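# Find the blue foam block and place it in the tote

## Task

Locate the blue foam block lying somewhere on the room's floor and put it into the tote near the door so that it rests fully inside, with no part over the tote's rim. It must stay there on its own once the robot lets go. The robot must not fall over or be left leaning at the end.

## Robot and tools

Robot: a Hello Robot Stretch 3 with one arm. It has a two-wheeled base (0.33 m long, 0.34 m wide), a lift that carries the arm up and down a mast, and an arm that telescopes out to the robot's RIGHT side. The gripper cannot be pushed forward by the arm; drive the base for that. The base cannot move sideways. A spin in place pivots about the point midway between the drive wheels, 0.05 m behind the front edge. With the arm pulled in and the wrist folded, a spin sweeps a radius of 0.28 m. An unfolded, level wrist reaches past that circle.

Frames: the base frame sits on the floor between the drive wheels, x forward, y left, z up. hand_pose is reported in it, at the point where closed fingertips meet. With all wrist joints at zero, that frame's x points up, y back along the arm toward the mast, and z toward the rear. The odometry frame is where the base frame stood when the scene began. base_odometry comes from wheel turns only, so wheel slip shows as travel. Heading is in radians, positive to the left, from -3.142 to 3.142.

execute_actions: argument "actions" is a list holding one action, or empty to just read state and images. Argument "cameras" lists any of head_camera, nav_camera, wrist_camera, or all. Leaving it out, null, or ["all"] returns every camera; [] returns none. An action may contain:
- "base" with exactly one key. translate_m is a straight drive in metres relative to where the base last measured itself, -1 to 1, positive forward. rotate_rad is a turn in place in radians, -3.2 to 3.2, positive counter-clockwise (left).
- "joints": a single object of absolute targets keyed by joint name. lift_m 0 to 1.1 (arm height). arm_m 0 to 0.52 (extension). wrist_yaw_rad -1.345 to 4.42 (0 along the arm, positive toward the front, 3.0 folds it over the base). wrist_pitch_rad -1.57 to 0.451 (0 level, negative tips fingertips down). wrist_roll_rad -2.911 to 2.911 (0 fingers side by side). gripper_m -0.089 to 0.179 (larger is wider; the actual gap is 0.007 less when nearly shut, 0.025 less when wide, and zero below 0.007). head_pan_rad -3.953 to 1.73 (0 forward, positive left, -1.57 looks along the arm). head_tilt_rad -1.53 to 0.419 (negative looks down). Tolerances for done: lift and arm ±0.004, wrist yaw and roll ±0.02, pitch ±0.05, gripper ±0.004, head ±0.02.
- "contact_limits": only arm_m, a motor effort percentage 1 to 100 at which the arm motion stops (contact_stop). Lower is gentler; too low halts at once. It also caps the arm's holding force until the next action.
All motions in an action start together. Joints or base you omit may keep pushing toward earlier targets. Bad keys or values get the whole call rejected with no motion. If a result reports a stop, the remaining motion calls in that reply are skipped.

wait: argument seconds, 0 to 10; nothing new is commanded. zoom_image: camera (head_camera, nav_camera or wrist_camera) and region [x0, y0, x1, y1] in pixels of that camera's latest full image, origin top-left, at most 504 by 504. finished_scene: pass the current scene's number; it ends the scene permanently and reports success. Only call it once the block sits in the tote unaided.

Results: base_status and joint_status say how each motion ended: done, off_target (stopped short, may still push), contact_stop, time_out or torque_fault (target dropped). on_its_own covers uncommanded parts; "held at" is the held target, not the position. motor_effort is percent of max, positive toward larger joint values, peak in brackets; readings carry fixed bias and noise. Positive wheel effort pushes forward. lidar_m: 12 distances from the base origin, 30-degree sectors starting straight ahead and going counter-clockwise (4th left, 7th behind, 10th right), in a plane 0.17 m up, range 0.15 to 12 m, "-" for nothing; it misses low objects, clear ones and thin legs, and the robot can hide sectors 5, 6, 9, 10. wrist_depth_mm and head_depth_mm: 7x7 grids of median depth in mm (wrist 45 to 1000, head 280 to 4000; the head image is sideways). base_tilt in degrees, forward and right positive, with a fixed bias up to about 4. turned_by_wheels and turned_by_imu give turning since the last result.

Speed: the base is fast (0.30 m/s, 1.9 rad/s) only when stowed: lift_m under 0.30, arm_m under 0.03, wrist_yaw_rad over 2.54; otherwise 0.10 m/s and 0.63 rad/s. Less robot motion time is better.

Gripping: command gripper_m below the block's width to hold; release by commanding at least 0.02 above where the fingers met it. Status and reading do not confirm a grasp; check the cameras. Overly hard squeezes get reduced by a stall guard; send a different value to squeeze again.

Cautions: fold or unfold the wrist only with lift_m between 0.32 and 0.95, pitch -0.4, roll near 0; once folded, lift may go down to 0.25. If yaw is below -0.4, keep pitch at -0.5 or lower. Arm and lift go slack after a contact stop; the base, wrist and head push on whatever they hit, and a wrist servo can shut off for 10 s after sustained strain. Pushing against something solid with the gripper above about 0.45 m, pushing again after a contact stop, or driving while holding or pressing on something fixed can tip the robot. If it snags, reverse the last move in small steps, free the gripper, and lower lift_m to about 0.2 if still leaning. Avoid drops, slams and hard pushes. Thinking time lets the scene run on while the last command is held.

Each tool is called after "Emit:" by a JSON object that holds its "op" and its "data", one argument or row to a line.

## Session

Emit:
{"op": "execute_actions", "data": {
  "actions": [
    {"joints":{"head_tilt_rad":-0.6,"lift_m":0.25}}
  ],
  "cameras": ["nav_camera"]
}}

Scene clock: 2.77 s.
base_odometry: x=+0.000 y=+0.000 heading=+0.000 (m, m, rad; odometry frame)
turned_by_wheels: +0.000 (rad since the last result)
turned_by_imu: +0.000 (rad since the last result)
base_tilt: forward=+1.3 right=+0.4 (deg)
lidar_m: 1.42 0.92 0.83 0.83 1.02 1.25 1.25 1.00 0.91 0.91 1.12 2.21
head_depth_mm: 1896 2075 2273 2396 1848 1503 1265 / 1982 2175 2379 2456 1885 1524 1267 / 2062 2274 2506 2489 1886 1528 1283 / 2145 2364 2638 2564 1922 1550 1301 / 2221 2484 2686 1781 1802 1565 1303 / 1248 1308 1372 1439 1510 1519 1316 / 1086 1129 1176 1220 1277 1326 1298
base_status: not commanded
joint_positions: lift_m=+0.251 arm_m=+0.000 wrist_yaw_rad=+3.095 wrist_pitch_rad=-0.562 wrist_roll_rad=+0.002 gripper_m=+0.037 head_pan_rad=+0.017 head_tilt_rad=-0.592
joint_status: all done
motor_effort: left_wheel=+0(0) right_wheel=+0(0) lift_m=+11(17) arm_m=+0(0) wrist_yaw_rad=+0(0) wrist_pitch_rad=+6(6) wrist_roll_rad=+0(0) gripper_m=-1(1) head_pan_rad=+0(0) head_tilt_rad=-5(46) (%)
hand_pose: x=-0.0117 y=+0.0592 z=+0.2324 quat_wxyz=(+0.212, +0.684, +0.180, +0.674) (m; base frame)
wrist_depth_mm: 977 - 910 860 802 786 751 / 797 742 708 694 662 649 625 / 645 621 602 593 557 544 535 / 543 528 - 521 493 475 463 / 484 - - - 439 414 405 / - - - - - 380 364 / - - - - - 340 331
pictures: nav_camera (sideways: a quarter turn counterclockwise sets it upright)
Images, in order (width x height): nav_camera 672x504.

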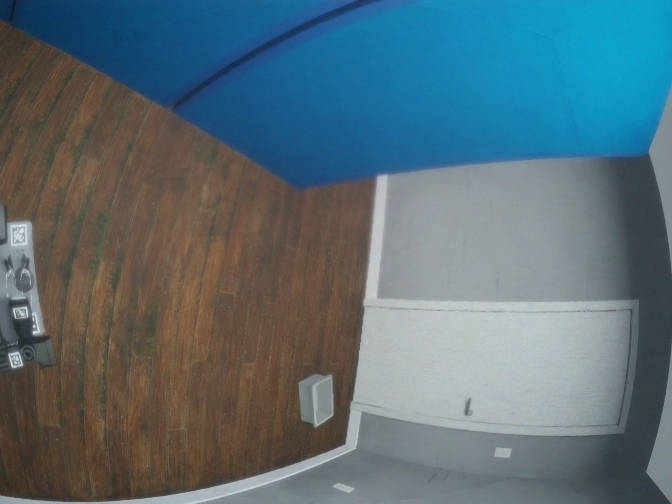

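Emit:
{"op": "execute_actions", "data": {
  "actions": [
    {"base":{"rotate_rad":-0.28},"joints":{"head_pan_rad":-3.14}}
  ],
  "cameras": ["nav_camera"]
}}

Emit:
{"op": "execute_actions", "data": {
  "actions": [
    {"base":{"translate_m":1.0}}
  ],
  "cameras": ["nav_camera"]
}}

Scene clock: 5.50 s.
base_odometry: x=+0.000 y=+0.000 heading=-0.280 (m, m, rad; odometry frame)
turned_by_wheels: -0.280 (rad since the last result)
turned_by_imu: -0.279 (rad since the last result)
base_tilt: forward=+1.3 right=+0.4 (deg)
lidar_m: 2.25 1.09 0.84 0.83 0.88 1.24 1.25 1.19 0.92 0.90 0.97 1.41
head_depth_mm: 1248 1326 1455 1554 1710 1502 1266 / 1256 1337 1479 1580 1733 1512 1270 / 1272 1342 1499 1593 1764 1540 1281 / 1284 1372 1530 1617 1786 1549 1298 / 1301 1381 1485 1561 1789 1567 1304 / 1322 1426 1600 1816 1964 1585 1312 / 1333 1467 1622 1825 1901 1600 1331
base_status: done
joint_positions: lift_m=+0.251 arm_m=+0.000 wrist_yaw_rad=+3.095 wrist_pitch_rad=-0.562 wrist_roll_rad=+0.002 gripper_m=+0.037 head_pan_rad=-3.133 head_tilt_rad=-0.593
joint_status: all done
motor_effort: left_wheel=+3(11) right_wheel=-2(6) lift_m=+11(10) arm_m=+0(0) wrist_yaw_rad=-1(1) wrist_pitch_rad=+6(6) wrist_roll_rad=+0(0) gripper_m=+0(0) head_pan_rad=-4(56) head_tilt_rad=-5(5) (%)
hand_pose: x=-0.0117 y=+0.0592 z=+0.2324 quat_wxyz=(+0.212, +0.684, +0.180, +0.674) (m; base frame)
wrist_depth_mm: 816 - 848 841 795 769 750 / 763 765 722 685 658 640 617 / 645 618 591 587 554 542 525 / 546 534 - 526 492 479 454 / 485 - - - 434 412 406 / - - - - - 377 369 / - - - - - 338 330
pictures: nav_camera (sideways: a quarter turn counterclockwise sets it upright)
Images, in order (width x height): nav_camera 672x504.

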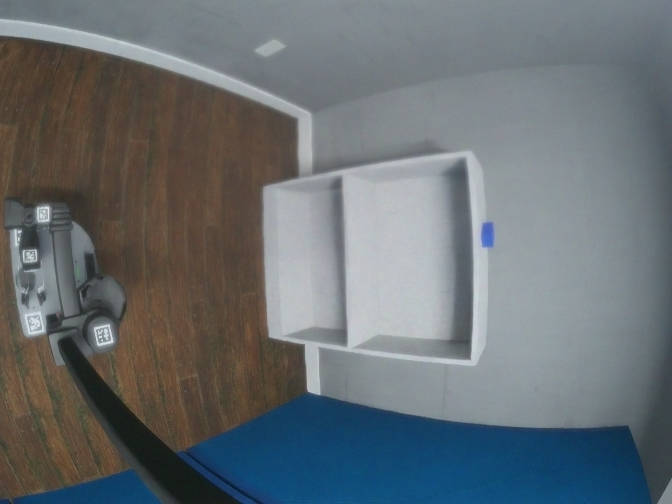

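Scene clock: 10.43 s.
base_odometry: x=+0.961 y=-0.276 heading=-0.280 (m, m, rad; odometry frame)
turned_by_wheels: +0.000 (rad since the last result)
turned_by_imu: +0.002 (rad since the last result)
base_tilt: forward=+1.4 right=+0.5 (deg)
lidar_m: 1.26 1.37 0.76 0.74 0.79 1.16 2.20 1.30 1.01 0.99 1.06 1.28
head_depth_mm: 2091 2269 2523 2405 1850 1496 1264 / 2108 2295 2573 2457 1887 1515 1269 / 2137 2312 2577 2497 1898 1533 1281 / 2170 2355 2565 2528 1925 1552 1298 / 2200 2385 2681 2601 1950 1556 1310 / 2227 2468 2695 2545 1988 1579 1314 / 2181 2191 2188 2160 1979 1595 1332
base_status: done
joint_positions: lift_m=+0.251 arm_m=+0.000 wrist_yaw_rad=+3.095 wrist_pitch_rad=-0.562 wrist_roll_rad=+0.002 gripper_m=+0.037 head_pan_rad=-3.133 head_tilt_rad=-0.594
joint_status: not commanded
motor_effort: left_wheel=+3(12) right_wheel=-2(4) lift_m=+12(11) arm_m=+0(0) wrist_yaw_rad=-1(1) wrist_pitch_rad=+6(6) wrist_roll_rad=+0(0) gripper_m=-1(0) head_pan_rad=-5(5) head_tilt_rad=-4(5) (%)
hand_pose: x=-0.0117 y=+0.0592 z=+0.2324 quat_wxyz=(+0.212, +0.684, +0.180, +0.674) (m; base frame)
wrist_depth_mm: 736 - 771 793 784 800 742 / 790 756 714 694 678 654 628 / 641 625 601 581 556 554 522 / 553 537 - 521 487 468 466 / 489 - - - 435 413 410 / - - - - - 375 363 / - - - - - 343 332
pictures: nav_camera (sideways: a quarter turn counterclockwise sets it upright)
Images, in order (width x height): nav_camera 672x504.

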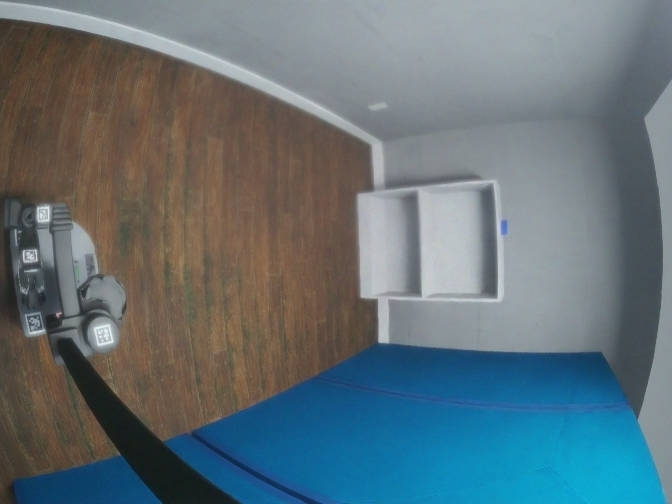

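Emit:
{"op": "execute_actions", "data": {
  "actions": [
    {"base":{"translate_m":0.8},"joints":{"head_pan_rad":0.3}}
  ],
  "cameras": []
}}

Emit:
{"op": "execute_actions", "data": {
  "actions": [
    {"base":{"rotate_rad":1.49}}
  ],
  "cameras": ["nav_camera"]
}}

Scene clock: 15.63 s.
base_odometry: x=+1.730 y=-0.497 heading=-0.280 (m, m, rad; odometry frame)
turned_by_wheels: +0.000 (rad since the last result)
turned_by_imu: +0.001 (rad since the last result)
base_tilt: forward=+1.4 right=+0.4 (deg)
lidar_m: 0.47 0.49 0.76 2.85 0.91 1.05 2.98 1.39 1.08 1.06 0.61 0.47
head_depth_mm: 354 386 425 472 530 605 705 / 362 396 440 485 556 641 755 / 371 407 456 513 594 692 824 / 415 459 510 574 659 775 940 / 433 479 537 610 705 837 1032 / 452 503 567 649 758 911 1149 / 473 528 599 692 819 1003 1239
base_status: done
joint_positions: lift_m=+0.251 arm_m=+0.000 wrist_yaw_rad=+3.095 wrist_pitch_rad=-0.562 wrist_roll_rad=+0.002 gripper_m=+0.037 head_pan_rad=+0.293 head_tilt_rad=-0.594
joint_status: all done
motor_effort: left_wheel=+3(13) right_wheel=-2(3) lift_m=+11(12) arm_m=+0(1) wrist_yaw_rad=+0(0) wrist_pitch_rad=+6(6) wrist_roll_rad=+1(0) gripper_m=-1(0) head_pan_rad=+4(52) head_tilt_rad=-5(4) (%)
hand_pose: x=-0.0117 y=+0.0592 z=+0.2324 quat_wxyz=(+0.212, +0.684, +0.180, +0.674) (m; base frame)
wrist_depth_mm: 693 - 895 861 805 741 579 / 737 742 742 701 658 635 575 / 651 623 597 586 562 551 520 / 531 535 - 528 491 467 460 / 487 - - - 438 422 404 / - - - - - 376 364 / - - - - - 342 330
pictures: none
No camera images: the call's "cameras" was empty. Leave "cameras" out to get every camera's image.

Scene clock: 17.83 s.
base_odometry: x=+1.730 y=-0.497 heading=+1.210 (m, m, rad; odometry frame)
turned_by_wheels: +1.490 (rad since the last result)
turned_by_imu: +1.483 (rad since the last result)
base_tilt: forward=+1.4 right=+0.4 (deg)
lidar_m: 1.84 0.83 0.95 2.56 1.51 1.10 1.06 0.67 0.48 0.47 0.47 0.69
head_depth_mm: 3141 3475 3473 2396 1854 1499 1257 / 3208 3489 3397 2463 1877 1518 1273 / 3256 3714 3563 2508 1896 1530 1290 / 3471 3813 3717 2506 1803 1529 1291 / 1047 1066 1114 1166 1221 1285 1301 / 837 866 897 932 1022 1187 1312 / 705 735 797 904 1057 1264 1328
base_status: done
joint_positions: lift_m=+0.251 arm_m=+0.000 wrist_yaw_rad=+3.095 wrist_pitch_rad=-0.562 wrist_roll_rad=+0.002 gripper_m=+0.037 head_pan_rad=+0.293 head_tilt_rad=-0.594
joint_status: not commanded
motor_effort: left_wheel=-3(10) right_wheel=+2(7) lift_m=+12(11) arm_m=+0(0) wrist_yaw_rad=+1(0) wrist_pitch_rad=+6(6) wrist_roll_rad=+0(1) gripper_m=+0(1) head_pan_rad=+4(4) head_tilt_rad=-4(4) (%)
hand_pose: x=-0.0117 y=+0.0592 z=+0.2324 quat_wxyz=(+0.212, +0.684, +0.180, +0.674) (m; base frame)
wrist_depth_mm: - - 923 865 829 785 736 / 794 752 718 691 668 649 610 / 649 609 600 580 559 540 524 / 542 529 - 529 486 473 460 / 484 - - - 436 418 407 / - - - - - 380 366 / - - - - - 338 330
pictures: nav_camera (sideways: a quarter turn counterclockwise sets it upright)
Images, in order (width x height): nav_camera 672x504.

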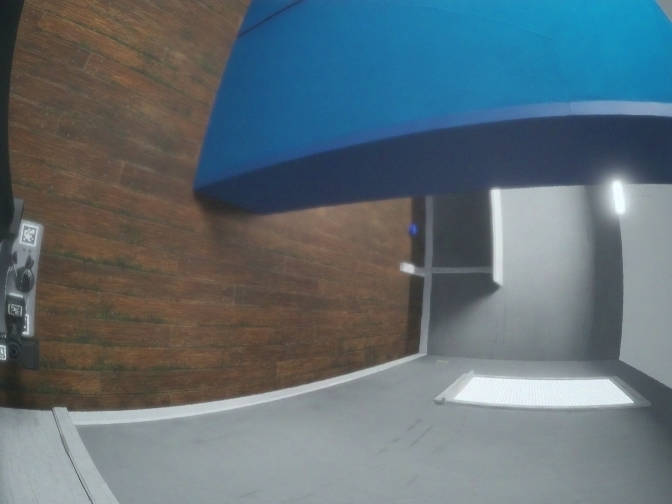

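The block is visible under the far table. Driving toward it.

Emit:
{"op": "execute_actions", "data": {
  "actions": [
    {"base":{"translate_m":1.0}}
  ],
  "cameras": []
}}

Emit:
{"op": "execute_actions", "data": {
  "actions": [
    {"base":{"translate_m":1.0},"joints":{"head_pan_rad":0.5}}
  ],
  "cameras": ["nav_camera","head_camera"]
}}

Scene clock: 23.30 s.
base_odometry: x=+2.083 y=+0.439 heading=+1.210 (m, m, rad; odometry frame)
turned_by_wheels: +0.000 (rad since the last result)
turned_by_imu: +0.001 (rad since the last result)
base_tilt: forward=+1.4 right=+0.5 (deg)
lidar_m: 1.83 2.80 0.50 0.48 0.50 2.14 1.93 0.68 0.50 0.48 0.50 0.68
head_depth_mm: 2254 2496 2745 2408 1857 1497 1260 / 2358 2551 2854 2432 1880 1512 1266 / 2397 2512 2842 2460 1896 1533 1284 / 2498 2715 3022 2535 1925 1541 1291 / 2563 2751 3156 2580 1950 1563 1306 / 2662 2784 3272 2616 1971 1581 1325 / 2717 2862 3335 2654 1994 1587 1321
base_status: done
joint_positions: lift_m=+0.251 arm_m=+0.000 wrist_yaw_rad=+3.095 wrist_pitch_rad=-0.562 wrist_roll_rad=+0.002 gripper_m=+0.037 head_pan_rad=+0.293 head_tilt_rad=-0.594
joint_status: not commanded
motor_effort: left_wheel=-4(9) right_wheel=+3(7) lift_m=+11(11) arm_m=+0(1) wrist_yaw_rad=+1(0) wrist_pitch_rad=+6(6) wrist_roll_rad=+1(1) gripper_m=-1(0) head_pan_rad=+4(4) head_tilt_rad=-4(5) (%)
hand_pose: x=-0.0117 y=+0.0592 z=+0.2324 quat_wxyz=(+0.212, +0.684, +0.180, +0.674) (m; base frame)
wrist_depth_mm: 470 - 500 527 830 789 751 / 737 531 562 603 675 628 612 / 648 575 596 585 567 546 532 / 549 537 - 532 488 472 457 / 484 - - - 432 415 407 / - - - - - 377 367 / - - - - - 341 332
pictures: none
No camera images: the call's "cameras" was empty. Leave "cameras" out to get every camera's image.

Scene clock: 28.23 s.
base_odometry: x=+2.436 y=+1.374 heading=+1.210 (m, m, rad; odometry frame)
turned_by_wheels: +0.000 (rad since the last result)
turned_by_imu: +0.001 (rad since the last result)
base_tilt: forward=+1.4 right=+0.4 (deg)
lidar_m: 1.71 1.34 2.11 2.85 1.70 0.99 1.87 0.67 0.49 0.48 0.49 0.67
head_depth_mm: 1462 1544 1743 1931 1848 1505 1260 / 1527 1595 1409 1961 1760 1509 1265 / 1606 1669 1947 2198 1895 1526 1282 / 1696 1751 2074 2302 1921 1552 1290 / 1792 1850 2245 2431 1948 1575 1307 / 1891 1949 2406 2556 1962 1585 1318 / 2008 2058 2565 2434 2001 1608 1330
base_status: done
joint_positions: lift_m=+0.251 arm_m=+0.000 wrist_yaw_rad=+3.095 wrist_pitch_rad=-0.562 wrist_roll_rad=+0.002 gripper_m=+0.037 head_pan_rad=+0.493 head_tilt_rad=-0.594
joint_status: all done
motor_effort: left_wheel=-3(9) right_wheel=+2(8) lift_m=+11(11) arm_m=-1(0) wrist_yaw_rad=+0(1) wrist_pitch_rad=+6(6) wrist_roll_rad=+0(1) gripper_m=+0(1) head_pan_rad=+4(27) head_tilt_rad=-4(4) (%)
hand_pose: x=-0.0117 y=+0.0592 z=+0.2324 quat_wxyz=(+0.212, +0.684, +0.180, +0.674) (m; base frame)
wrist_depth_mm: - - 887 871 815 773 753 / 798 748 728 689 669 634 626 / 647 632 605 590 566 548 526 / 547 540 - 527 488 473 459 / 482 - - - 442 422 407 / - - - - - 377 364 / - - - - - 340 331
pictures: head_camera (sideways: a quarter turn clockwise sets it upright), nav_camera (sideways: a quarter turn counterclockwise sets it upright)
Images, in order (width x height): head_camera 896x504, nav_camera 672x504.

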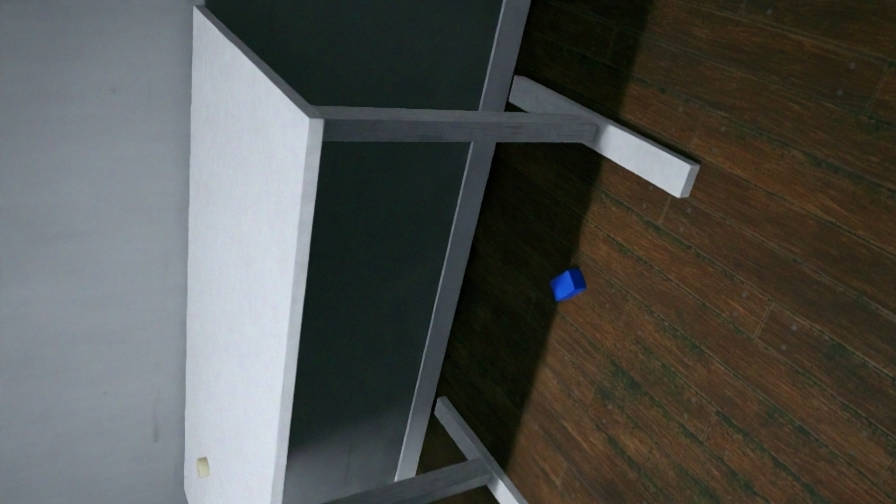

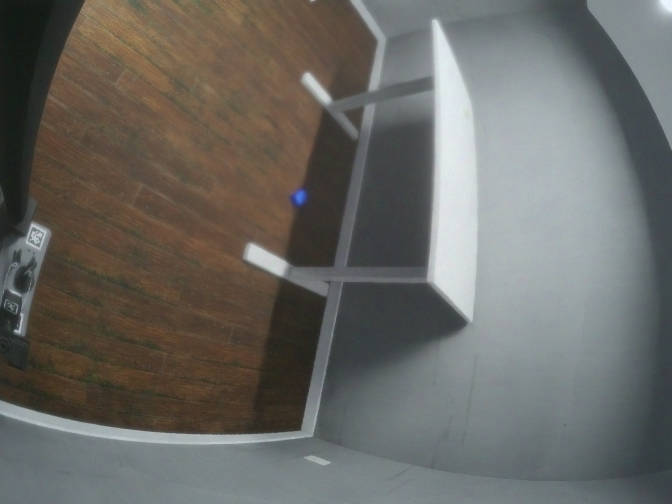

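Emit:
{"op": "execute_actions", "data": {
  "actions": [
    {"base":{"translate_m":0.45},"joints":{"head_pan_rad":-1.57,"head_tilt_rad":-0.9,"wrist_pitch_rad":-0.4}}
  ],
  "cameras": []
}}

Emit:
{"op": "execute_actions", "data": {
  "actions": [
    {"base":{"rotate_rad":1.58}}
  ],
  "cameras": []
}}

Emit:
{"op": "execute_actions", "data": {
  "actions": [
    {"base":{"translate_m":0.85},"joints":{"lift_m":0.29}}
  ],
  "cameras": ["head_camera"]
}}

Emit:
{"op": "execute_actions", "data": {
  "actions": [
    {"joints":{"lift_m":0.34}}
  ],
  "cameras": []
}}

Scene clock: 32.77 s.
base_odometry: x=+2.595 y=+1.795 heading=+1.210 (m, m, rad; odometry frame)
turned_by_wheels: +0.000 (rad since the last result)
turned_by_imu: +0.000 (rad since the last result)
base_tilt: forward=+1.4 right=+0.4 (deg)
lidar_m: 1.27 0.93 1.79 2.84 1.89 1.40 1.89 0.67 0.49 0.47 0.49 0.67
head_depth_mm: 393 453 535 605 844 1173 1118 / 393 453 535 607 844 1170 1144 / 393 455 536 612 847 1177 1158 / 393 454 536 613 847 1176 1150 / 394 454 536 614 846 1176 1162 / 394 455 536 618 846 1177 1167 / 394 454 523 627 847 1181 1176
base_status: done
joint_positions: lift_m=+0.251 arm_m=+0.000 wrist_yaw_rad=+3.095 wrist_pitch_rad=-0.420 wrist_roll_rad=+0.002 gripper_m=+0.037 head_pan_rad=-1.563 head_tilt_rad=-0.889
joint_status: all done
motor_effort: left_wheel=-3(8) right_wheel=+2(9) lift_m=+11(11) arm_m=+0(1) wrist_yaw_rad=-1(0) wrist_pitch_rad=+10(12) wrist_roll_rad=+0(1) gripper_m=-1(0) head_pan_rad=-4(53) head_tilt_rad=-8(37) (%)
hand_pose: x=-0.0108 y=+0.0793 z=+0.2627 quat_wxyz=(+0.164, +0.695, +0.131, +0.688) (m; base frame)
wrist_depth_mm: - - - - - - - / - - - 952 919 861 797 / 866 835 780 741 708 672 626 / 692 667 634 612 580 558 546 / 570 551 - 535 507 485 466 / 488 504 - - 414 420 403 / - - - - 377 371 358
pictures: none
No camera images: the call's "cameras" was empty. Leave "cameras" out to get every camera's image.

Scene clock: 35.03 s.
base_odometry: x=+2.595 y=+1.795 heading=+2.790 (m, m, rad; odometry frame)
turned_by_wheels: +1.580 (rad since the last result)
turned_by_imu: +1.572 (rad since the last result)
base_tilt: forward=+1.3 right=+0.4 (deg)
lidar_m: 3.27 1.89 1.40 1.92 0.68 0.49 0.47 0.49 0.67 1.27 0.93 1.78
head_depth_mm: 1133 1316 1548 1646 1439 1269 1119 / 1132 1310 1547 1695 1453 1267 1144 / 1136 1313 1547 1719 1469 1288 1156 / 1130 1314 1551 1720 1487 1299 1150 / 1132 1309 1542 1728 1505 1308 1162 / 1135 1309 1543 1723 1451 1312 1169 / 1073 1308 1506 1281 1530 1317 1181
base_status: done
joint_positions: lift_m=+0.251 arm_m=+0.000 wrist_yaw_rad=+3.095 wrist_pitch_rad=-0.420 wrist_roll_rad=+0.002 gripper_m=+0.037 head_pan_rad=-1.563 head_tilt_rad=-0.889
joint_status: not commanded
motor_effort: left_wheel=-3(10) right_wheel=+2(7) lift_m=+11(11) arm_m=+0(0) wrist_yaw_rad=+0(1) wrist_pitch_rad=+10(10) wrist_roll_rad=+1(0) gripper_m=+1(0) head_pan_rad=-4(5) head_tilt_rad=-7(7) (%)
hand_pose: x=-0.0108 y=+0.0793 z=+0.2627 quat_wxyz=(+0.164, +0.695, +0.131, +0.688) (m; base frame)
wrist_depth_mm: 771 - - - - - - / 733 999 - - 890 844 803 / 696 852 795 754 710 696 642 / 638 654 645 603 591 557 533 / 571 556 - 538 505 483 465 / 491 502 - - 413 420 406 / - - - - 377 373 361
pictures: none
No camera images: the call's "cameras" was empty. Leave "cameras" out to get every camera's image.

Scene clock: 39.63 s.
base_odometry: x=+1.797 y=+2.089 heading=+2.790 (m, m, rad; odometry frame)
turned_by_wheels: +0.000 (rad since the last result)
turned_by_imu: +0.001 (rad since the last result)
base_tilt: forward=+1.4 right=+0.3 (deg)
lidar_m: 1.99 1.96 1.42 1.35 1.36 1.37 1.32 1.36 0.88 1.26 1.21 1.16
head_depth_mm: 844 637 559 1613 1396 1259 1120 / 866 649 554 1703 1460 1275 1150 / 889 664 560 1721 1473 1280 1160 / 911 673 570 1714 1489 1304 1150 / 937 690 566 1722 1502 1312 1159 / 965 702 572 1754 1527 1325 1169 / 995 718 582 1774 1544 1336 1179
base_status: done
joint_positions: lift_m=+0.289 arm_m=+0.000 wrist_yaw_rad=+3.095 wrist_pitch_rad=-0.420 wrist_roll_rad=+0.002 gripper_m=+0.037 head_pan_rad=-1.563 head_tilt_rad=-0.889
joint_status: all done
motor_effort: left_wheel=-3(7) right_wheel=+2(6) lift_m=+27(29) arm_m=+0(0) wrist_yaw_rad=+0(0) wrist_pitch_rad=+10(10) wrist_roll_rad=+0(1) gripper_m=+0(0) head_pan_rad=-4(4) head_tilt_rad=-7(8) (%)
hand_pose: x=-0.0108 y=+0.0793 z=+0.3018 quat_wxyz=(+0.164, +0.695, +0.131, +0.688) (m; base frame)
wrist_depth_mm: - - - - - - - / - - - - - 933 872 / 989 924 871 832 784 738 723 / 779 745 712 671 656 623 590 / 630 608 - 571 563 525 503 / 539 527 - - 464 469 450 / 476 - - - 419 409 398
pictures: head_camera (sideways: a quarter turn clockwise sets it upright)
Images, in order (width x height): head_camera 896x504.

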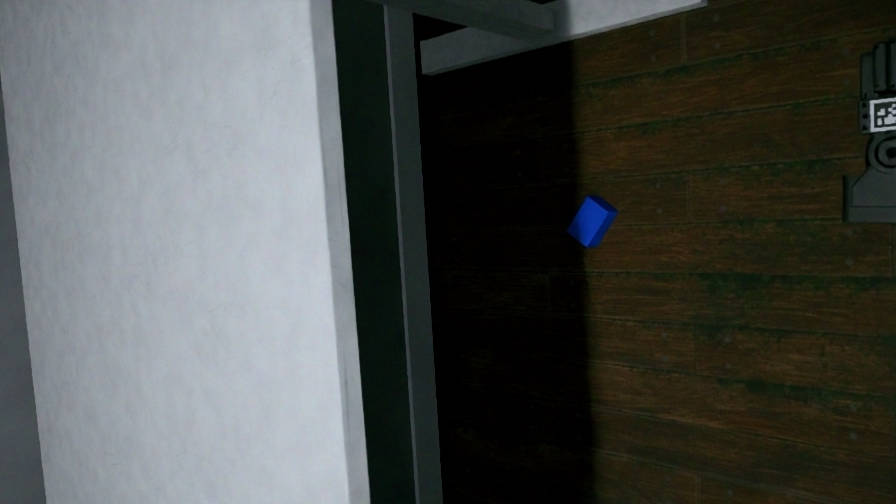

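Scene clock: 40.90 s.
base_odometry: x=+1.797 y=+2.089 heading=+2.790 (m, m, rad; odometry frame)
turned_by_wheels: +0.000 (rad since the last result)
turned_by_imu: +0.000 (rad since the last result)
base_tilt: forward=+1.4 right=+0.5 (deg)
lidar_m: 1.99 1.97 1.41 1.35 1.36 1.37 1.32 1.37 0.88 1.26 1.21 1.16
head_depth_mm: 846 638 560 1606 1397 1260 1133 / 863 649 553 1689 1460 1273 1152 / 886 661 561 1720 1470 1288 1164 / 912 675 570 1714 1487 1301 1151 / 936 688 566 1722 1507 1308 1159 / 966 703 572 1743 1524 1327 1163 / 990 717 581 1771 1533 1332 1183
base_status: not commanded
joint_positions: lift_m=+0.339 arm_m=+0.000 wrist_yaw_rad=+3.095 wrist_pitch_rad=-0.419 wrist_roll_rad=+0.002 gripper_m=+0.037 head_pan_rad=-1.563 head_tilt_rad=-0.889
joint_status: all done
motor_effort: left_wheel=-3(4) right_wheel=+2(2) lift_m=+27(26) arm_m=+0(0) wrist_yaw_rad=+0(0) wrist_pitch_rad=+9(10) wrist_roll_rad=+0(1) gripper_m=-1(0) head_pan_rad=-4(4) head_tilt_rad=-7(7) (%)
hand_pose: x=-0.0108 y=+0.0794 z=+0.3518 quat_wxyz=(+0.164, +0.695, +0.131, +0.688) (m; base frame)
wrist_depth_mm: - - - - - - - / - - - - - - - / - - 988 917 870 838 807 / 856 803 773 760 729 671 664 / 715 691 - 634 622 597 575 / 611 574 - 556 513 515 507 / 525 518 - - 467 465 444
pictures: none
No camera images: the call's "cameras" was empty. Leave "cameras" out to get every camera's image.

Emit:
{"op": "execute_actions", "data": {
  "actions": [
    {"base":{"translate_m":0.16},"joints":{"wrist_yaw_rad":-0.4,"gripper_m":0.179}}
  ],
  "cameras": []
}}

Emit:
{"op": "execute_actions", "data": {
  "actions": [
    {"joints":{"wrist_pitch_rad":-0.5,"arm_m":0.3,"lift_m":0.08}}
  ],
  "cameras": ["head_camera","wrist_camera"]
}}

Scene clock: 44.77 s.
base_odometry: x=+1.647 y=+2.144 heading=+2.789 (m, m, rad; odometry frame)
turned_by_wheels: +0.000 (rad since the last result)
turned_by_imu: +0.000 (rad since the last result)
base_tilt: forward=+1.4 right=+0.4 (deg)
lidar_m: 1.83 1.90 1.37 1.36 1.52 1.54 1.48 1.53 0.95 1.26 1.05 1.78
head_depth_mm: 844 637 559 1675 1437 1260 1135 / 866 650 552 1699 1442 1268 - / 888 660 561 1706 1474 1300 1146 / 909 675 570 1719 1495 1293 1151 / 936 687 561 1722 1507 1307 1160 / 965 703 571 1744 1522 1319 1169 / 994 718 582 1747 1540 1334 1175
base_status: done
joint_positions: lift_m=+0.339 arm_m=+0.000 wrist_yaw_rad=-0.397 wrist_pitch_rad=-0.419 wrist_roll_rad=+0.002 gripper_m=+0.179 head_pan_rad=-1.563 head_tilt_rad=-0.889
joint_status: all done
motor_effort: left_wheel=-3(5) right_wheel=+2(5) lift_m=+28(27) arm_m=+0(0) wrist_yaw_rad=-3(4) wrist_pitch_rad=+10(9) wrist_roll_rad=+1(0) gripper_m=+0(85) head_pan_rad=-4(4) head_tilt_rad=-8(7) (%)
hand_pose: x=-0.1082 y=-0.3514 z=+0.3518 quat_wxyz=(+0.649, +0.008, -0.707, -0.281) (m; base frame)
wrist_depth_mm: 786 857 984 - - - - / 825 920 - - - - 995 / 868 949 - 900 830 829 819 / 865 819 793 749 695 675 678 / 706 694 641 628 610 592 595 / 625 585 574 556 538 514 492 / - 503 495 487 470 457 451
pictures: none
No camera images: the call's "cameras" was empty. Leave "cameras" out to get every camera's image.

Scene clock: 48.20 s.
base_odometry: x=+1.647 y=+2.144 heading=+2.789 (m, m, rad; odometry frame)
turned_by_wheels: +0.000 (rad since the last result)
turned_by_imu: +0.000 (rad since the last result)
base_tilt: forward=+1.4 right=+0.5 (deg)
lidar_m: 1.83 1.89 1.36 1.36 1.51 1.54 1.48 1.53 0.95 1.26 1.05 1.77
head_depth_mm: 845 637 558 1673 1439 1266 1119 / 866 649 551 1696 1453 1264 1133 / 888 661 559 1718 1477 1262 1141 / 909 674 571 1713 1488 1300 1150 / 938 686 562 1729 1505 1310 1158 / 963 701 570 1760 1518 1323 1169 / 991 717 581 1743 1531 1333 1180
base_status: not commanded
joint_positions: lift_m=+0.081 arm_m=+0.300 wrist_yaw_rad=-0.398 wrist_pitch_rad=-0.512 wrist_roll_rad=+0.002 gripper_m=+0.179 head_pan_rad=-1.563 head_tilt_rad=-0.889
joint_status: all done
motor_effort: left_wheel=-4(4) right_wheel=+2(2) lift_m=+11(21) arm_m=+3(3) wrist_yaw_rad=-3(2) wrist_pitch_rad=+6(9) wrist_roll_rad=+1(1) gripper_m=+0(0) head_pan_rad=-4(4) head_tilt_rad=-7(6) (%)
hand_pose: x=-0.1035 y=-0.6395 z=+0.0726 quat_wxyz=(+0.635, +0.041, -0.706, -0.311) (m; base frame)
wrist_depth_mm: 550 580 555 518 496 433 387 / 472 451 431 404 394 379 354 / 379 363 270 331 323 313 302 / 311 301 237 265 277 271 260 / 269 259 252 246 239 233 231 / - 228 224 218 213 207 198 / - 203 198 193 189 186 182
pictures: head_camera (sideways: a quarter turn clockwise sets it upright), wrist_camera
Images, in order (width x height): head_camera 896x504, wrist_camera 644x364.

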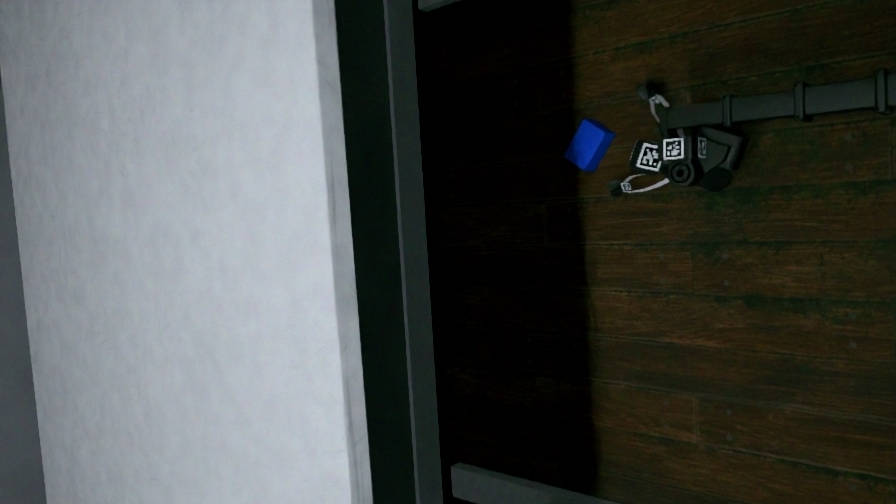

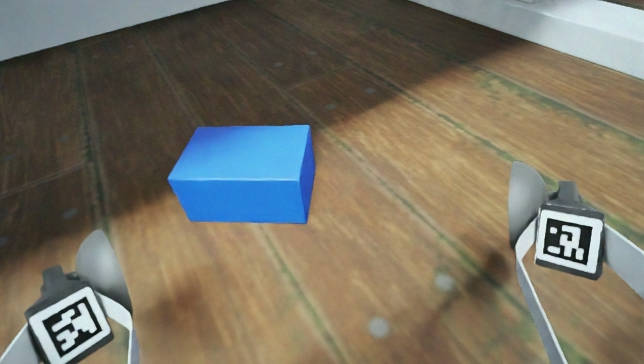

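Emit:
{"op": "execute_actions", "data": {
  "actions": [
    {"joints":{"arm_m":0.39,"lift_m":0.035}}
  ],
  "cameras": ["wrist_camera"]
}}

Scene clock: 50.70 s.
base_odometry: x=+1.647 y=+2.144 heading=+2.789 (m, m, rad; odometry frame)
turned_by_wheels: +0.000 (rad since the last result)
turned_by_imu: +0.000 (rad since the last result)
base_tilt: forward=+1.4 right=+0.4 (deg)
lidar_m: 1.83 1.89 1.36 1.36 1.52 1.53 1.48 1.53 0.95 1.26 1.05 1.77
head_depth_mm: 842 637 558 1677 1441 1259 1112 / 866 650 552 1694 1457 1277 1135 / 889 661 560 1711 1491 1259 1139 / 910 676 569 1717 1485 1301 1152 / 935 687 561 1726 1504 1311 1156 / 962 703 571 1739 1528 1323 1168 / 989 718 581 1737 1537 1333 1180
base_status: not commanded
joint_positions: lift_m=+0.036 arm_m=+0.390 wrist_yaw_rad=-0.398 wrist_pitch_rad=-0.513 wrist_roll_rad=+0.002 gripper_m=+0.179 head_pan_rad=-1.563 head_tilt_rad=-0.889
joint_status: all done
motor_effort: left_wheel=-4(3) right_wheel=+3(2) lift_m=+11(15) arm_m=+3(4) wrist_yaw_rad=-2(2) wrist_pitch_rad=+6(6) wrist_roll_rad=+0(0) gripper_m=+0(0) head_pan_rad=-4(4) head_tilt_rad=-7(7) (%)
hand_pose: x=-0.1035 y=-0.7295 z=+0.0276 quat_wxyz=(+0.635, +0.041, -0.706, -0.311) (m; base frame)
wrist_depth_mm: 461 464 427 397 379 364 338 / 365 343 335 314 301 289 276 / 286 279 268 257 248 239 231 / 241 233 159 153 204 207 200 / 204 200 145 141 179 180 177 / - 175 166 161 161 159 153 / - 155 153 149 147 143 140
pictures: wrist_camera
Images, in order (width x height): wrist_camera 644x364.

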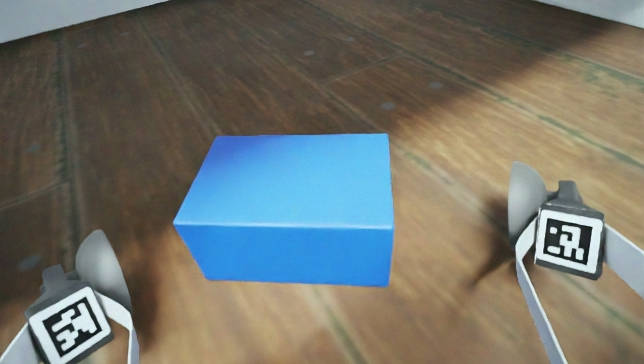

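Emit:
{"op": "execute_actions", "data": {
  "actions": [
    {"joints":{"arm_m":0.405,"gripper_m":0.06}}
  ],
  "cameras": ["wrist_camera"]
}}

Emit:
{"op": "execute_actions", "data": {
  "actions": [
    {"joints":{"lift_m":0.36,"arm_m":0.0,"wrist_pitch_rad":-0.4,"wrist_yaw_rad":0.0}}
  ],
  "cameras": ["wrist_camera"]
}}

Scene clock: 53.10 s.
base_odometry: x=+1.647 y=+2.144 heading=+2.789 (m, m, rad; odometry frame)
turned_by_wheels: +0.000 (rad since the last result)
turned_by_imu: +0.000 (rad since the last result)
base_tilt: forward=+1.4 right=+0.5 (deg)
lidar_m: 1.83 1.89 1.36 1.37 1.52 1.54 1.48 1.53 0.95 1.26 1.05 1.77
head_depth_mm: 841 638 557 1672 1445 1268 1116 / 863 647 550 1694 1460 1273 1132 / 885 662 561 1715 1499 1265 1141 / 912 675 570 1714 1488 1292 1146 / 938 688 562 1714 1507 1310 1159 / 965 703 571 1742 1525 1323 1175 / 994 719 581 1737 1533 1333 1177
base_status: not commanded
joint_positions: lift_m=+0.036 arm_m=+0.405 wrist_yaw_rad=-0.398 wrist_pitch_rad=-0.514 wrist_roll_rad=+0.002 gripper_m=+0.061 head_pan_rad=-1.563 head_tilt_rad=-0.889
joint_status: all done
motor_effort: left_wheel=-4(4) right_wheel=+2(2) lift_m=+11(11) arm_m=+3(6) wrist_yaw_rad=-2(2) wrist_pitch_rad=+7(7) wrist_roll_rad=+0(1) gripper_m=-16(90) head_pan_rad=-4(4) head_tilt_rad=-8(7) (%)
hand_pose: x=-0.1034 y=-0.7443 z=+0.0272 quat_wxyz=(+0.634, +0.041, -0.706, -0.312) (m; base frame)
wrist_depth_mm: 451 457 425 401 384 357 338 / 365 345 326 312 299 288 276 / 288 277 266 257 249 237 231 / 238 231 162 152 153 206 199 / 204 201 135 132 129 182 174 / 179 176 151 148 151 156 156 / 158 153 152 149 146 143 141
pictures: wrist_camera
Images, in order (width x height): wrist_camera 644x364.

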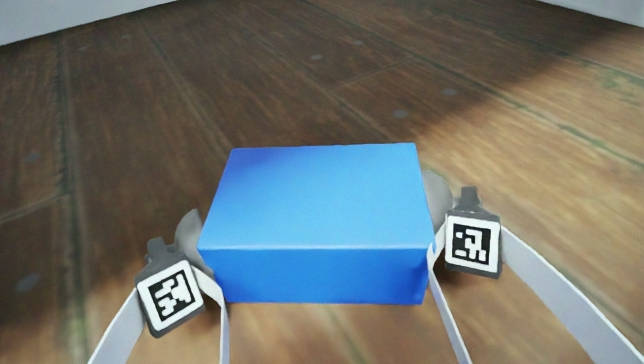

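Scene clock: 57.27 s.
base_odometry: x=+1.647 y=+2.144 heading=+2.789 (m, m, rad; odometry frame)
turned_by_wheels: +0.000 (rad since the last result)
turned_by_imu: +0.000 (rad since the last result)
base_tilt: forward=+1.4 right=+0.4 (deg)
lidar_m: 1.83 1.90 1.37 1.36 1.51 1.54 1.47 1.53 0.95 1.26 1.05 1.78
head_depth_mm: 845 638 558 1666 1444 1259 1131 / 865 648 551 1700 1461 1269 1161 / 887 661 560 1711 1463 1219 1124 / 911 675 569 1724 1491 1301 1150 / 936 690 563 1717 1506 1307 1158 / 965 702 570 1741 1525 1326 1170 / 990 718 581 1743 1537 1338 1183
base_status: not commanded
joint_positions: lift_m=+0.359 arm_m=+0.000 wrist_yaw_rad=-0.002 wrist_pitch_rad=-0.423 wrist_roll_rad=+0.002 gripper_m=+0.061 head_pan_rad=-1.563 head_tilt_rad=-0.889
joint_status: all done
motor_effort: left_wheel=-3(4) right_wheel=+3(1) lift_m=+28(29) arm_m=-4(3) wrist_yaw_rad=+2(2) wrist_pitch_rad=+11(13) wrist_roll_rad=+0(1) gripper_m=-15(15) head_pan_rad=-4(4) head_tilt_rad=-7(7) (%)
hand_pose: x=-0.0220 y=-0.3692 z=+0.3710 quat_wxyz=(+0.691, +0.148, -0.692, -0.149) (m; base frame)
wrist_depth_mm: 869 897 961 952 - - 629 / 977 982 - - - - 965 / - - 985 960 924 815 823 / 874 857 163 152 153 711 669 / 734 729 136 132 130 625 573 / 624 613 151 148 152 518 534 / 541 522 510 507 490 479 463
pictures: wrist_camera
Images, in order (width x height): wrist_camera 644x364.

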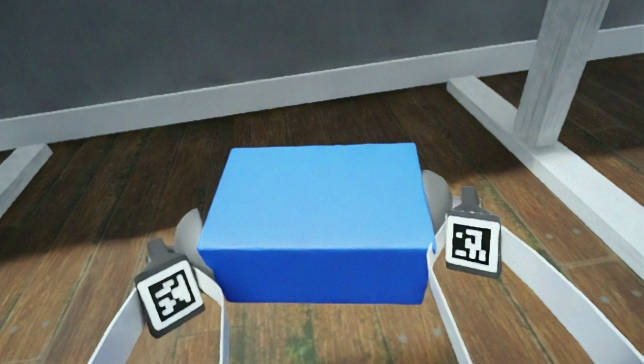

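Emit:
{"op": "execute_actions", "data": {
  "actions": [
    {"joints":{"wrist_yaw_rad":2.8,"head_pan_rad":0,"head_tilt_rad":-0.6}}
  ],
  "cameras": []
}}

Emit:
{"op": "execute_actions", "data": {
  "actions": [
    {"joints":{"lift_m":0.28}}
  ],
  "cameras": []
}}

Emit:
{"op": "execute_actions", "data": {
  "actions": [
    {"base":{"translate_m":-1.0}}
  ],
  "cameras": []
}}

Emit:
{"op": "execute_actions", "data": {
  "actions": [
    {"base":{"rotate_rad":1.58}}
  ],
  "cameras": []
}}

Emit:
{"op": "execute_actions", "data": {
  "actions": [
    {"base":{"translate_m":1.0}}
  ],
  "cameras": []
}}

Emit:
{"op": "execute_actions", "data": {
  "actions": [
    {"base":{"translate_m":1.0}}
  ],
  "cameras": ["nav_camera","head_camera"]
}}

Scene clock: 61.27 s.
base_odometry: x=+1.647 y=+2.144 heading=+2.789 (m, m, rad; odometry frame)
turned_by_wheels: +0.000 (rad since the last result)
turned_by_imu: +0.000 (rad since the last result)
base_tilt: forward=+1.4 right=+0.4 (deg)
lidar_m: 1.84 1.89 1.37 1.37 1.52 1.54 1.48 1.52 0.95 1.25 1.05 1.77
head_depth_mm: 1967 2147 2405 2369 1822 1482 1250 / 1968 2162 2295 2405 1861 1504 1267 / 1958 2136 1883 2355 1872 1514 1273 / 1977 2153 1919 2471 1889 1534 1289 / 1978 2141 1844 2510 1915 1553 1294 / 1980 2178 1895 2569 1937 1567 1304 / 1969 2181 1943 2589 1973 1574 1318
base_status: not commanded
joint_positions: lift_m=+0.359 arm_m=+0.000 wrist_yaw_rad=+2.797 wrist_pitch_rad=-0.423 wrist_roll_rad=+0.002 gripper_m=+0.061 head_pan_rad=-0.007 head_tilt_rad=-0.606
joint_status: all done
motor_effort: left_wheel=-3(3) right_wheel=+2(2) lift_m=+27(27) arm_m=-3(3) wrist_yaw_rad=+2(3) wrist_pitch_rad=+11(11) wrist_roll_rad=+0(0) gripper_m=-15(15) head_pan_rad=+5(55) head_tilt_rad=+4(34) (%)
hand_pose: x=+0.0544 y=+0.0653 z=+0.3711 quat_wxyz=(+0.265, +0.707, +0.028, +0.655) (m; base frame)
wrist_depth_mm: - - - - - - - / - - - - - - - / - - - 932 902 887 820 / - 837 162 152 153 711 683 / - 731 136 132 130 630 601 / - - 151 148 150 526 524 / 542 - 537 505 498 471 471
pictures: none
No camera images: the call's "cameras" was empty. Leave "cameras" out to get every camera's image.

Scene clock: 62.83 s.
base_odometry: x=+1.647 y=+2.144 heading=+2.789 (m, m, rad; odometry frame)
turned_by_wheels: +0.000 (rad since the last result)
turned_by_imu: +0.000 (rad since the last result)
base_tilt: forward=+1.3 right=+0.4 (deg)
lidar_m: 1.83 1.89 1.37 1.36 1.51 1.53 1.47 1.53 0.95 1.26 1.04 1.77
head_depth_mm: 1975 2164 2404 2356 1827 1488 1250 / 1968 2164 2302 2397 1841 1495 1259 / 1974 2149 1868 2335 1864 1522 1275 / 1977 2140 1929 2484 1890 1533 1280 / 1986 2140 1832 2534 1918 1541 1292 / 1989 2183 1889 2561 1930 1558 1310 / 1972 2171 1964 2593 1972 1577 1319
base_status: not commanded
joint_positions: lift_m=+0.281 arm_m=+0.000 wrist_yaw_rad=+2.797 wrist_pitch_rad=-0.422 wrist_roll_rad=+0.002 gripper_m=+0.061 head_pan_rad=-0.007 head_tilt_rad=-0.606
joint_status: all done
motor_effort: left_wheel=-3(3) right_wheel=+2(2) lift_m=+11(26) arm_m=-3(3) wrist_yaw_rad=+2(3) wrist_pitch_rad=+11(11) wrist_roll_rad=+1(1) gripper_m=-16(15) head_pan_rad=+4(5) head_tilt_rad=+5(4) (%)
hand_pose: x=+0.0544 y=+0.0653 z=+0.2922 quat_wxyz=(+0.265, +0.707, +0.028, +0.655) (m; base frame)
wrist_depth_mm: - - - - - - - / - - - - 985 907 863 / 965 897 861 790 772 722 691 / - 710 162 152 153 604 588 / - 612 136 132 130 526 500 / - - 146 147 151 437 440 / 451 - - 423 406 399 394
pictures: none
No camera images: the call's "cameras" was empty. Leave "cameras" out to get every camera's image.

Scene clock: 67.77 s.
base_odometry: x=+2.586 y=+1.799 heading=+2.789 (m, m, rad; odometry frame)
turned_by_wheels: +0.000 (rad since the last result)
turned_by_imu: -0.002 (rad since the last result)
base_tilt: forward=+1.4 right=+0.4 (deg)
lidar_m: 3.28 1.88 1.39 1.80 0.69 0.50 0.48 0.50 0.68 1.27 0.92 1.78
head_depth_mm: 2839 3082 3355 2372 1825 1480 1247 / 2894 3132 3347 2401 1846 1503 1265 / 2864 3054 3294 2440 1870 1514 1274 / 2874 3067 3376 2470 1891 1537 1290 / 2837 3039 3432 2514 1926 1554 1296 / 2874 3061 3375 2575 1955 1564 1306 / 2884 3104 3398 2606 1974 1579 1319
base_status: done
joint_positions: lift_m=+0.281 arm_m=+0.000 wrist_yaw_rad=+2.798 wrist_pitch_rad=-0.422 wrist_roll_rad=+0.002 gripper_m=+0.061 head_pan_rad=-0.007 head_tilt_rad=-0.605
joint_status: not commanded
motor_effort: left_wheel=-3(12) right_wheel=+2(4) lift_m=+11(12) arm_m=-3(3) wrist_yaw_rad=+1(2) wrist_pitch_rad=+11(11) wrist_roll_rad=+0(0) gripper_m=-15(15) head_pan_rad=+4(4) head_tilt_rad=+3(4) (%)
hand_pose: x=+0.0543 y=+0.0654 z=+0.2922 quat_wxyz=(+0.265, +0.707, +0.028, +0.655) (m; base frame)
wrist_depth_mm: - - - - - - - / - - - - 956 924 863 / 926 896 840 800 758 737 690 / - 713 162 152 153 602 581 / - 617 136 132 130 528 493 / - - 146 147 150 440 441 / 455 - - 419 409 398 391
pictures: none
No camera images: the call's "cameras" was empty. Leave "cameras" out to get every camera's image.

Scene clock: 70.03 s.
base_odometry: x=+2.586 y=+1.799 heading=-1.914 (m, m, rad; odometry frame)
turned_by_wheels: +1.580 (rad since the last result)
turned_by_imu: +1.572 (rad since the last result)
base_tilt: forward=+1.4 right=+0.5 (deg)
lidar_m: 1.75 0.70 0.50 0.48 0.50 0.67 1.27 0.92 1.77 2.82 1.88 1.40
head_depth_mm: 2977 1595 1679 1748 1718 1488 1252 / 3073 3369 3422 2417 1855 1507 1264 / 3048 3411 3460 2444 1874 1516 1274 / 3094 3365 3592 2473 1908 1535 1289 / 3047 3325 3229 2507 1928 1547 1296 / 2164 2082 2003 1901 1754 1525 1307 / 1502 1440 1397 1339 1295 1244 1204
base_status: done
joint_positions: lift_m=+0.281 arm_m=+0.000 wrist_yaw_rad=+2.798 wrist_pitch_rad=-0.422 wrist_roll_rad=+0.002 gripper_m=+0.061 head_pan_rad=-0.007 head_tilt_rad=-0.605
joint_status: not commanded
motor_effort: left_wheel=-3(10) right_wheel=+3(8) lift_m=+11(11) arm_m=-3(3) wrist_yaw_rad=+3(1) wrist_pitch_rad=+11(11) wrist_roll_rad=+1(0) gripper_m=-15(16) head_pan_rad=+4(4) head_tilt_rad=+3(3) (%)
hand_pose: x=+0.0543 y=+0.0654 z=+0.2922 quat_wxyz=(+0.265, +0.707, +0.028, +0.655) (m; base frame)
wrist_depth_mm: 405 449 491 566 661 759 923 / 434 484 533 607 714 833 864 / 468 511 576 655 723 731 672 / - 550 162 151 153 617 589 / - 582 136 132 129 532 496 / - - 145 146 151 442 439 / 454 - - 420 409 399 393
pictures: none
No camera images: the call's "cameras" was empty. Leave "cameras" out to get every camera's image.

Scene clock: 74.97 s.
base_odometry: x=+2.249 y=+0.857 heading=-1.914 (m, m, rad; odometry frame)
turned_by_wheels: +0.000 (rad since the last result)
turned_by_imu: +0.001 (rad since the last result)
base_tilt: forward=+1.4 right=+0.4 (deg)
lidar_m: 1.96 0.72 0.52 0.50 0.51 0.69 1.86 1.87 3.03 1.37 0.56 0.65
head_depth_mm: 2160 2384 2661 2383 1820 1480 1249 / 2159 2398 2652 2414 1852 1508 1266 / 2162 2379 2635 2330 1877 1515 1271 / 2162 2390 2641 2507 1903 1528 1288 / 2179 2379 2636 2513 1926 1550 1299 / 2116 2044 1974 1870 1765 1563 1314 / 1469 1420 1344 1375 1325 1288 1232
base_status: done
joint_positions: lift_m=+0.281 arm_m=+0.000 wrist_yaw_rad=+2.798 wrist_pitch_rad=-0.422 wrist_roll_rad=+0.002 gripper_m=+0.061 head_pan_rad=-0.007 head_tilt_rad=-0.605
joint_status: not commanded
motor_effort: left_wheel=-3(8) right_wheel=+3(7) lift_m=+12(11) arm_m=-3(3) wrist_yaw_rad=+1(1) wrist_pitch_rad=+11(11) wrist_roll_rad=+0(1) gripper_m=-15(15) head_pan_rad=+3(4) head_tilt_rad=+4(3) (%)
hand_pose: x=+0.0542 y=+0.0654 z=+0.2922 quat_wxyz=(+0.265, +0.707, +0.028, +0.655) (m; base frame)
wrist_depth_mm: 424 457 513 580 665 804 922 / 444 495 551 638 743 838 850 / 482 524 590 668 737 708 688 / - 568 162 152 152 603 583 / - 589 135 132 130 531 503 / - - 146 146 151 443 437 / 463 - - 418 406 400 390
pictures: none
No camera images: the call's "cameras" was empty. Leave "cameras" out to get every camera's image.

Scene clock: 79.90 s.
base_odometry: x=+1.912 y=-0.085 heading=-1.914 (m, m, rad; odometry frame)
turned_by_wheels: +0.000 (rad since the last result)
turned_by_imu: +0.001 (rad since the last result)
base_tilt: forward=+1.4 right=+0.4 (deg)
lidar_m: 1.51 0.71 0.53 0.51 0.53 0.71 1.91 0.65 0.51 0.84 2.17 1.57
head_depth_mm: 1277 1398 1568 1740 1832 1486 1249 / 1276 1404 1560 1743 1857 1460 1264 / 1279 1406 1564 1755 1878 1512 1265 / 1280 1405 1560 1750 1891 1537 1287 / 1281 1412 1561 1761 1894 1550 1295 / 1282 1408 1572 1730 1814 1534 1309 / 1279 1389 1461 1343 1304 1264 1218
base_status: done
joint_positions: lift_m=+0.281 arm_m=+0.000 wrist_yaw_rad=+2.798 wrist_pitch_rad=-0.422 wrist_roll_rad=+0.002 gripper_m=+0.061 head_pan_rad=-0.007 head_tilt_rad=-0.605
joint_status: not commanded
motor_effort: left_wheel=-3(8) right_wheel=+2(7) lift_m=+11(12) arm_m=-3(3) wrist_yaw_rad=+2(2) wrist_pitch_rad=+11(11) wrist_roll_rad=+1(0) gripper_m=-15(15) head_pan_rad=+4(5) head_tilt_rad=+4(3) (%)
hand_pose: x=+0.0542 y=+0.0654 z=+0.2922 quat_wxyz=(+0.265, +0.707, +0.028, +0.655) (m; base frame)
wrist_depth_mm: 430 468 528 574 657 778 949 / 455 503 556 646 732 851 864 / 499 546 596 679 747 732 712 / - 565 162 152 153 615 585 / - 588 136 132 130 526 500 / - - 146 147 150 445 441 / 454 - - 421 413 399 395
pictures: head_camera (sideways: a quarter turn clockwise sets it upright), nav_camera (sideways: a quarter turn counterclockwise sets it upright)
Images, in order (width x height): head_camera 896x504, nav_camera 672x504.

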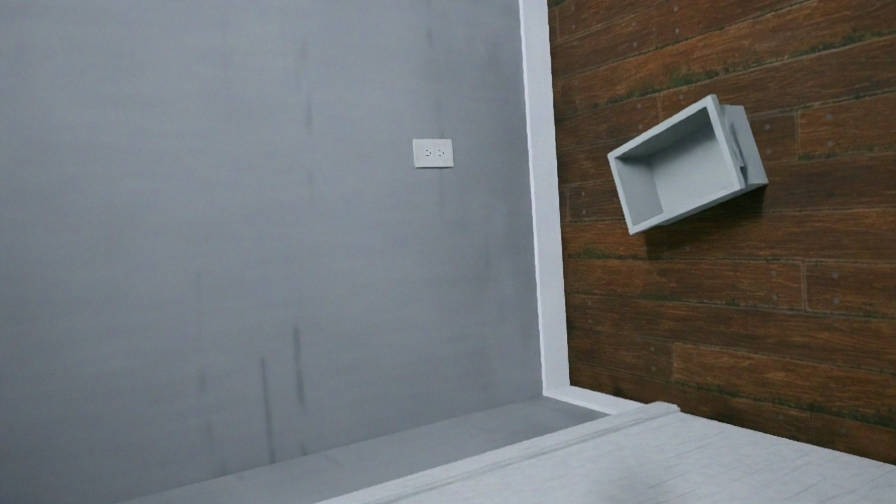

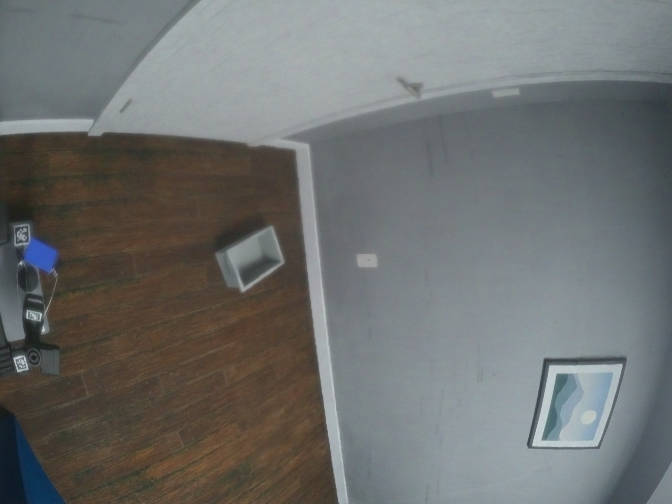

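Emit:
{"op": "execute_actions", "data": {
  "actions": [
    {"base":{"translate_m":0.45},"joints":{"head_pan_rad":-1.57,"head_tilt_rad":-0.9}}
  ],
  "cameras": []
}}

Emit:
{"op": "execute_actions", "data": {
  "actions": [
    {"base":{"rotate_rad":1.56}}
  ],
  "cameras": []
}}

Emit:
{"op": "execute_actions", "data": {
  "actions": [
    {"joints":{"lift_m":0.36}}
  ],
  "cameras": ["head_camera"]
}}

Scene clock: 84.07 s.
base_odometry: x=+1.760 y=-0.508 heading=-1.915 (m, m, rad; odometry frame)
turned_by_wheels: +0.000 (rad since the last result)
turned_by_imu: +0.000 (rad since the last result)
base_tilt: forward=+1.4 right=+0.4 (deg)
lidar_m: 1.06 0.71 0.52 0.50 0.50 0.72 1.94 0.81 0.94 2.50 1.52 1.10
head_depth_mm: 2350 2325 1997 1678 1440 1259 1121 / 2986 2560 2033 1700 1460 1269 1146 / 2939 2621 2076 1719 1468 1275 1170 / 2931 2655 2099 1739 1490 1296 1147 / 2962 2696 2125 1752 1506 1310 1161 / 3028 2754 2181 1788 1522 1314 1171 / 2902 2708 2222 1826 1544 1339 1178
base_status: done
joint_positions: lift_m=+0.281 arm_m=+0.000 wrist_yaw_rad=+2.798 wrist_pitch_rad=-0.422 wrist_roll_rad=+0.002 gripper_m=+0.061 head_pan_rad=-1.563 head_tilt_rad=-0.889
joint_status: all done
motor_effort: left_wheel=-3(9) right_wheel=+3(5) lift_m=+12(10) arm_m=-3(4) wrist_yaw_rad=+1(2) wrist_pitch_rad=+11(11) wrist_roll_rad=+0(0) gripper_m=-15(15) head_pan_rad=-4(54) head_tilt_rad=-7(37) (%)
hand_pose: x=+0.0542 y=+0.0654 z=+0.2922 quat_wxyz=(+0.265, +0.707, +0.028, +0.655) (m; base frame)
wrist_depth_mm: 411 462 505 585 662 773 878 / 445 487 553 640 725 835 848 / 475 525 591 682 751 723 700 / - 576 162 152 152 596 590 / - 599 136 132 129 524 497 / - - 146 147 151 437 441 / 458 - - 418 406 399 392
pictures: none
No camera images: the call's "cameras" was empty. Leave "cameras" out to get every camera's image.

Scene clock: 86.27 s.
base_odometry: x=+1.760 y=-0.508 heading=-0.355 (m, m, rad; odometry frame)
turned_by_wheels: +1.560 (rad since the last result)
turned_by_imu: +1.552 (rad since the last result)
base_tilt: forward=+1.3 right=+0.5 (deg)
lidar_m: 0.50 0.50 0.71 1.77 0.82 0.92 2.31 1.56 1.11 1.06 0.73 0.52
head_depth_mm: 952 1095 1299 1557 1436 1260 1122 / 948 1094 1289 1570 1459 1227 1150 / 943 1092 1283 1579 1471 1276 1170 / 941 1083 1278 1560 1490 1297 1152 / 939 1081 1274 1554 1500 1315 1157 / 937 1078 1273 1541 1527 1324 1169 / 930 1073 1270 1410 1296 1243 1145
base_status: done
joint_positions: lift_m=+0.281 arm_m=+0.000 wrist_yaw_rad=+2.798 wrist_pitch_rad=-0.422 wrist_roll_rad=+0.001 gripper_m=+0.061 head_pan_rad=-1.563 head_tilt_rad=-0.889
joint_status: not commanded
motor_effort: left_wheel=-4(10) right_wheel=+3(8) lift_m=+11(11) arm_m=-3(4) wrist_yaw_rad=+0(2) wrist_pitch_rad=+11(11) wrist_roll_rad=+1(1) gripper_m=-16(15) head_pan_rad=-4(4) head_tilt_rad=-7(7) (%)
hand_pose: x=+0.0542 y=+0.0654 z=+0.2922 quat_wxyz=(+0.265, +0.707, +0.028, +0.655) (m; base frame)
wrist_depth_mm: - - - - 718 533 428 / - - - - 742 564 422 / 925 902 840 802 749 597 446 / - 708 162 152 153 580 486 / - 607 136 132 129 521 487 / - - 145 147 151 440 441 / 458 - - 421 406 399 392
pictures: none
No camera images: the call's "cameras" was empty. Leave "cameras" out to get every camera's image.

Scene clock: 87.83 s.
base_odometry: x=+1.760 y=-0.508 heading=-0.355 (m, m, rad; odometry frame)
turned_by_wheels: +0.000 (rad since the last result)
turned_by_imu: +0.000 (rad since the last result)
base_tilt: forward=+1.4 right=+0.4 (deg)
lidar_m: 0.50 0.50 0.71 1.77 0.82 0.92 2.31 1.56 1.11 1.06 0.73 0.52
head_depth_mm: 948 1095 1296 1562 1435 1261 1133 / 946 1091 1294 1572 1450 1227 1153 / 945 1091 1289 1574 1474 1281 1181 / 938 1086 1282 1559 1492 1296 1152 / 941 1079 1277 1558 1512 1316 1159 / 932 1080 1273 1546 1527 1325 1170 / 931 1075 1260 1402 1302 1245 1143
base_status: not commanded
joint_positions: lift_m=+0.359 arm_m=+0.000 wrist_yaw_rad=+2.798 wrist_pitch_rad=-0.422 wrist_roll_rad=+0.001 gripper_m=+0.061 head_pan_rad=-1.563 head_tilt_rad=-0.889
joint_status: all done
motor_effort: left_wheel=-3(3) right_wheel=+2(2) lift_m=+28(29) arm_m=-3(2) wrist_yaw_rad=+2(2) wrist_pitch_rad=+11(11) wrist_roll_rad=+0(1) gripper_m=-15(16) head_pan_rad=-4(4) head_tilt_rad=-7(7) (%)
hand_pose: x=+0.0542 y=+0.0654 z=+0.3712 quat_wxyz=(+0.265, +0.707, +0.028, +0.655) (m; base frame)
wrist_depth_mm: - - - - 711 537 431 / - - - - 776 567 426 / - - - 963 786 620 449 / - 856 163 152 152 624 478 / - 738 136 132 129 594 512 / - - 151 148 151 535 511 / 545 - 531 507 488 475 464
pictures: head_camera (sideways: a quarter turn clockwise sets it upright)
Images, in order (width x height): head_camera 896x504.

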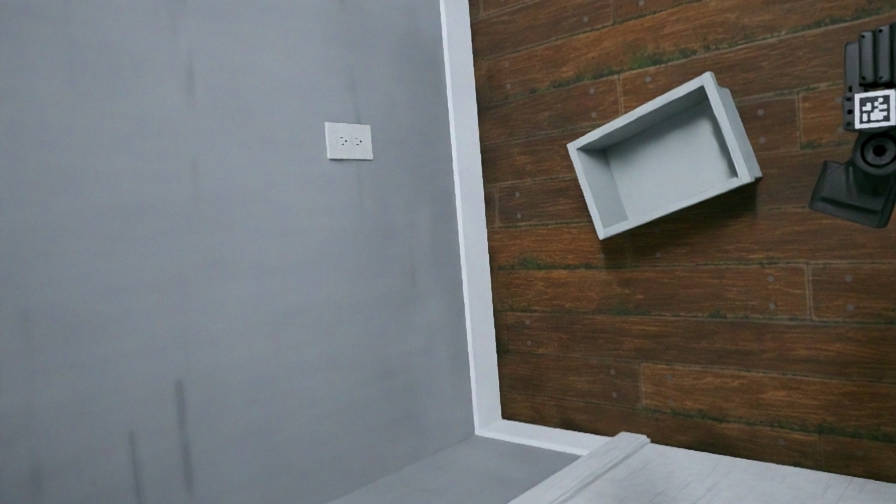

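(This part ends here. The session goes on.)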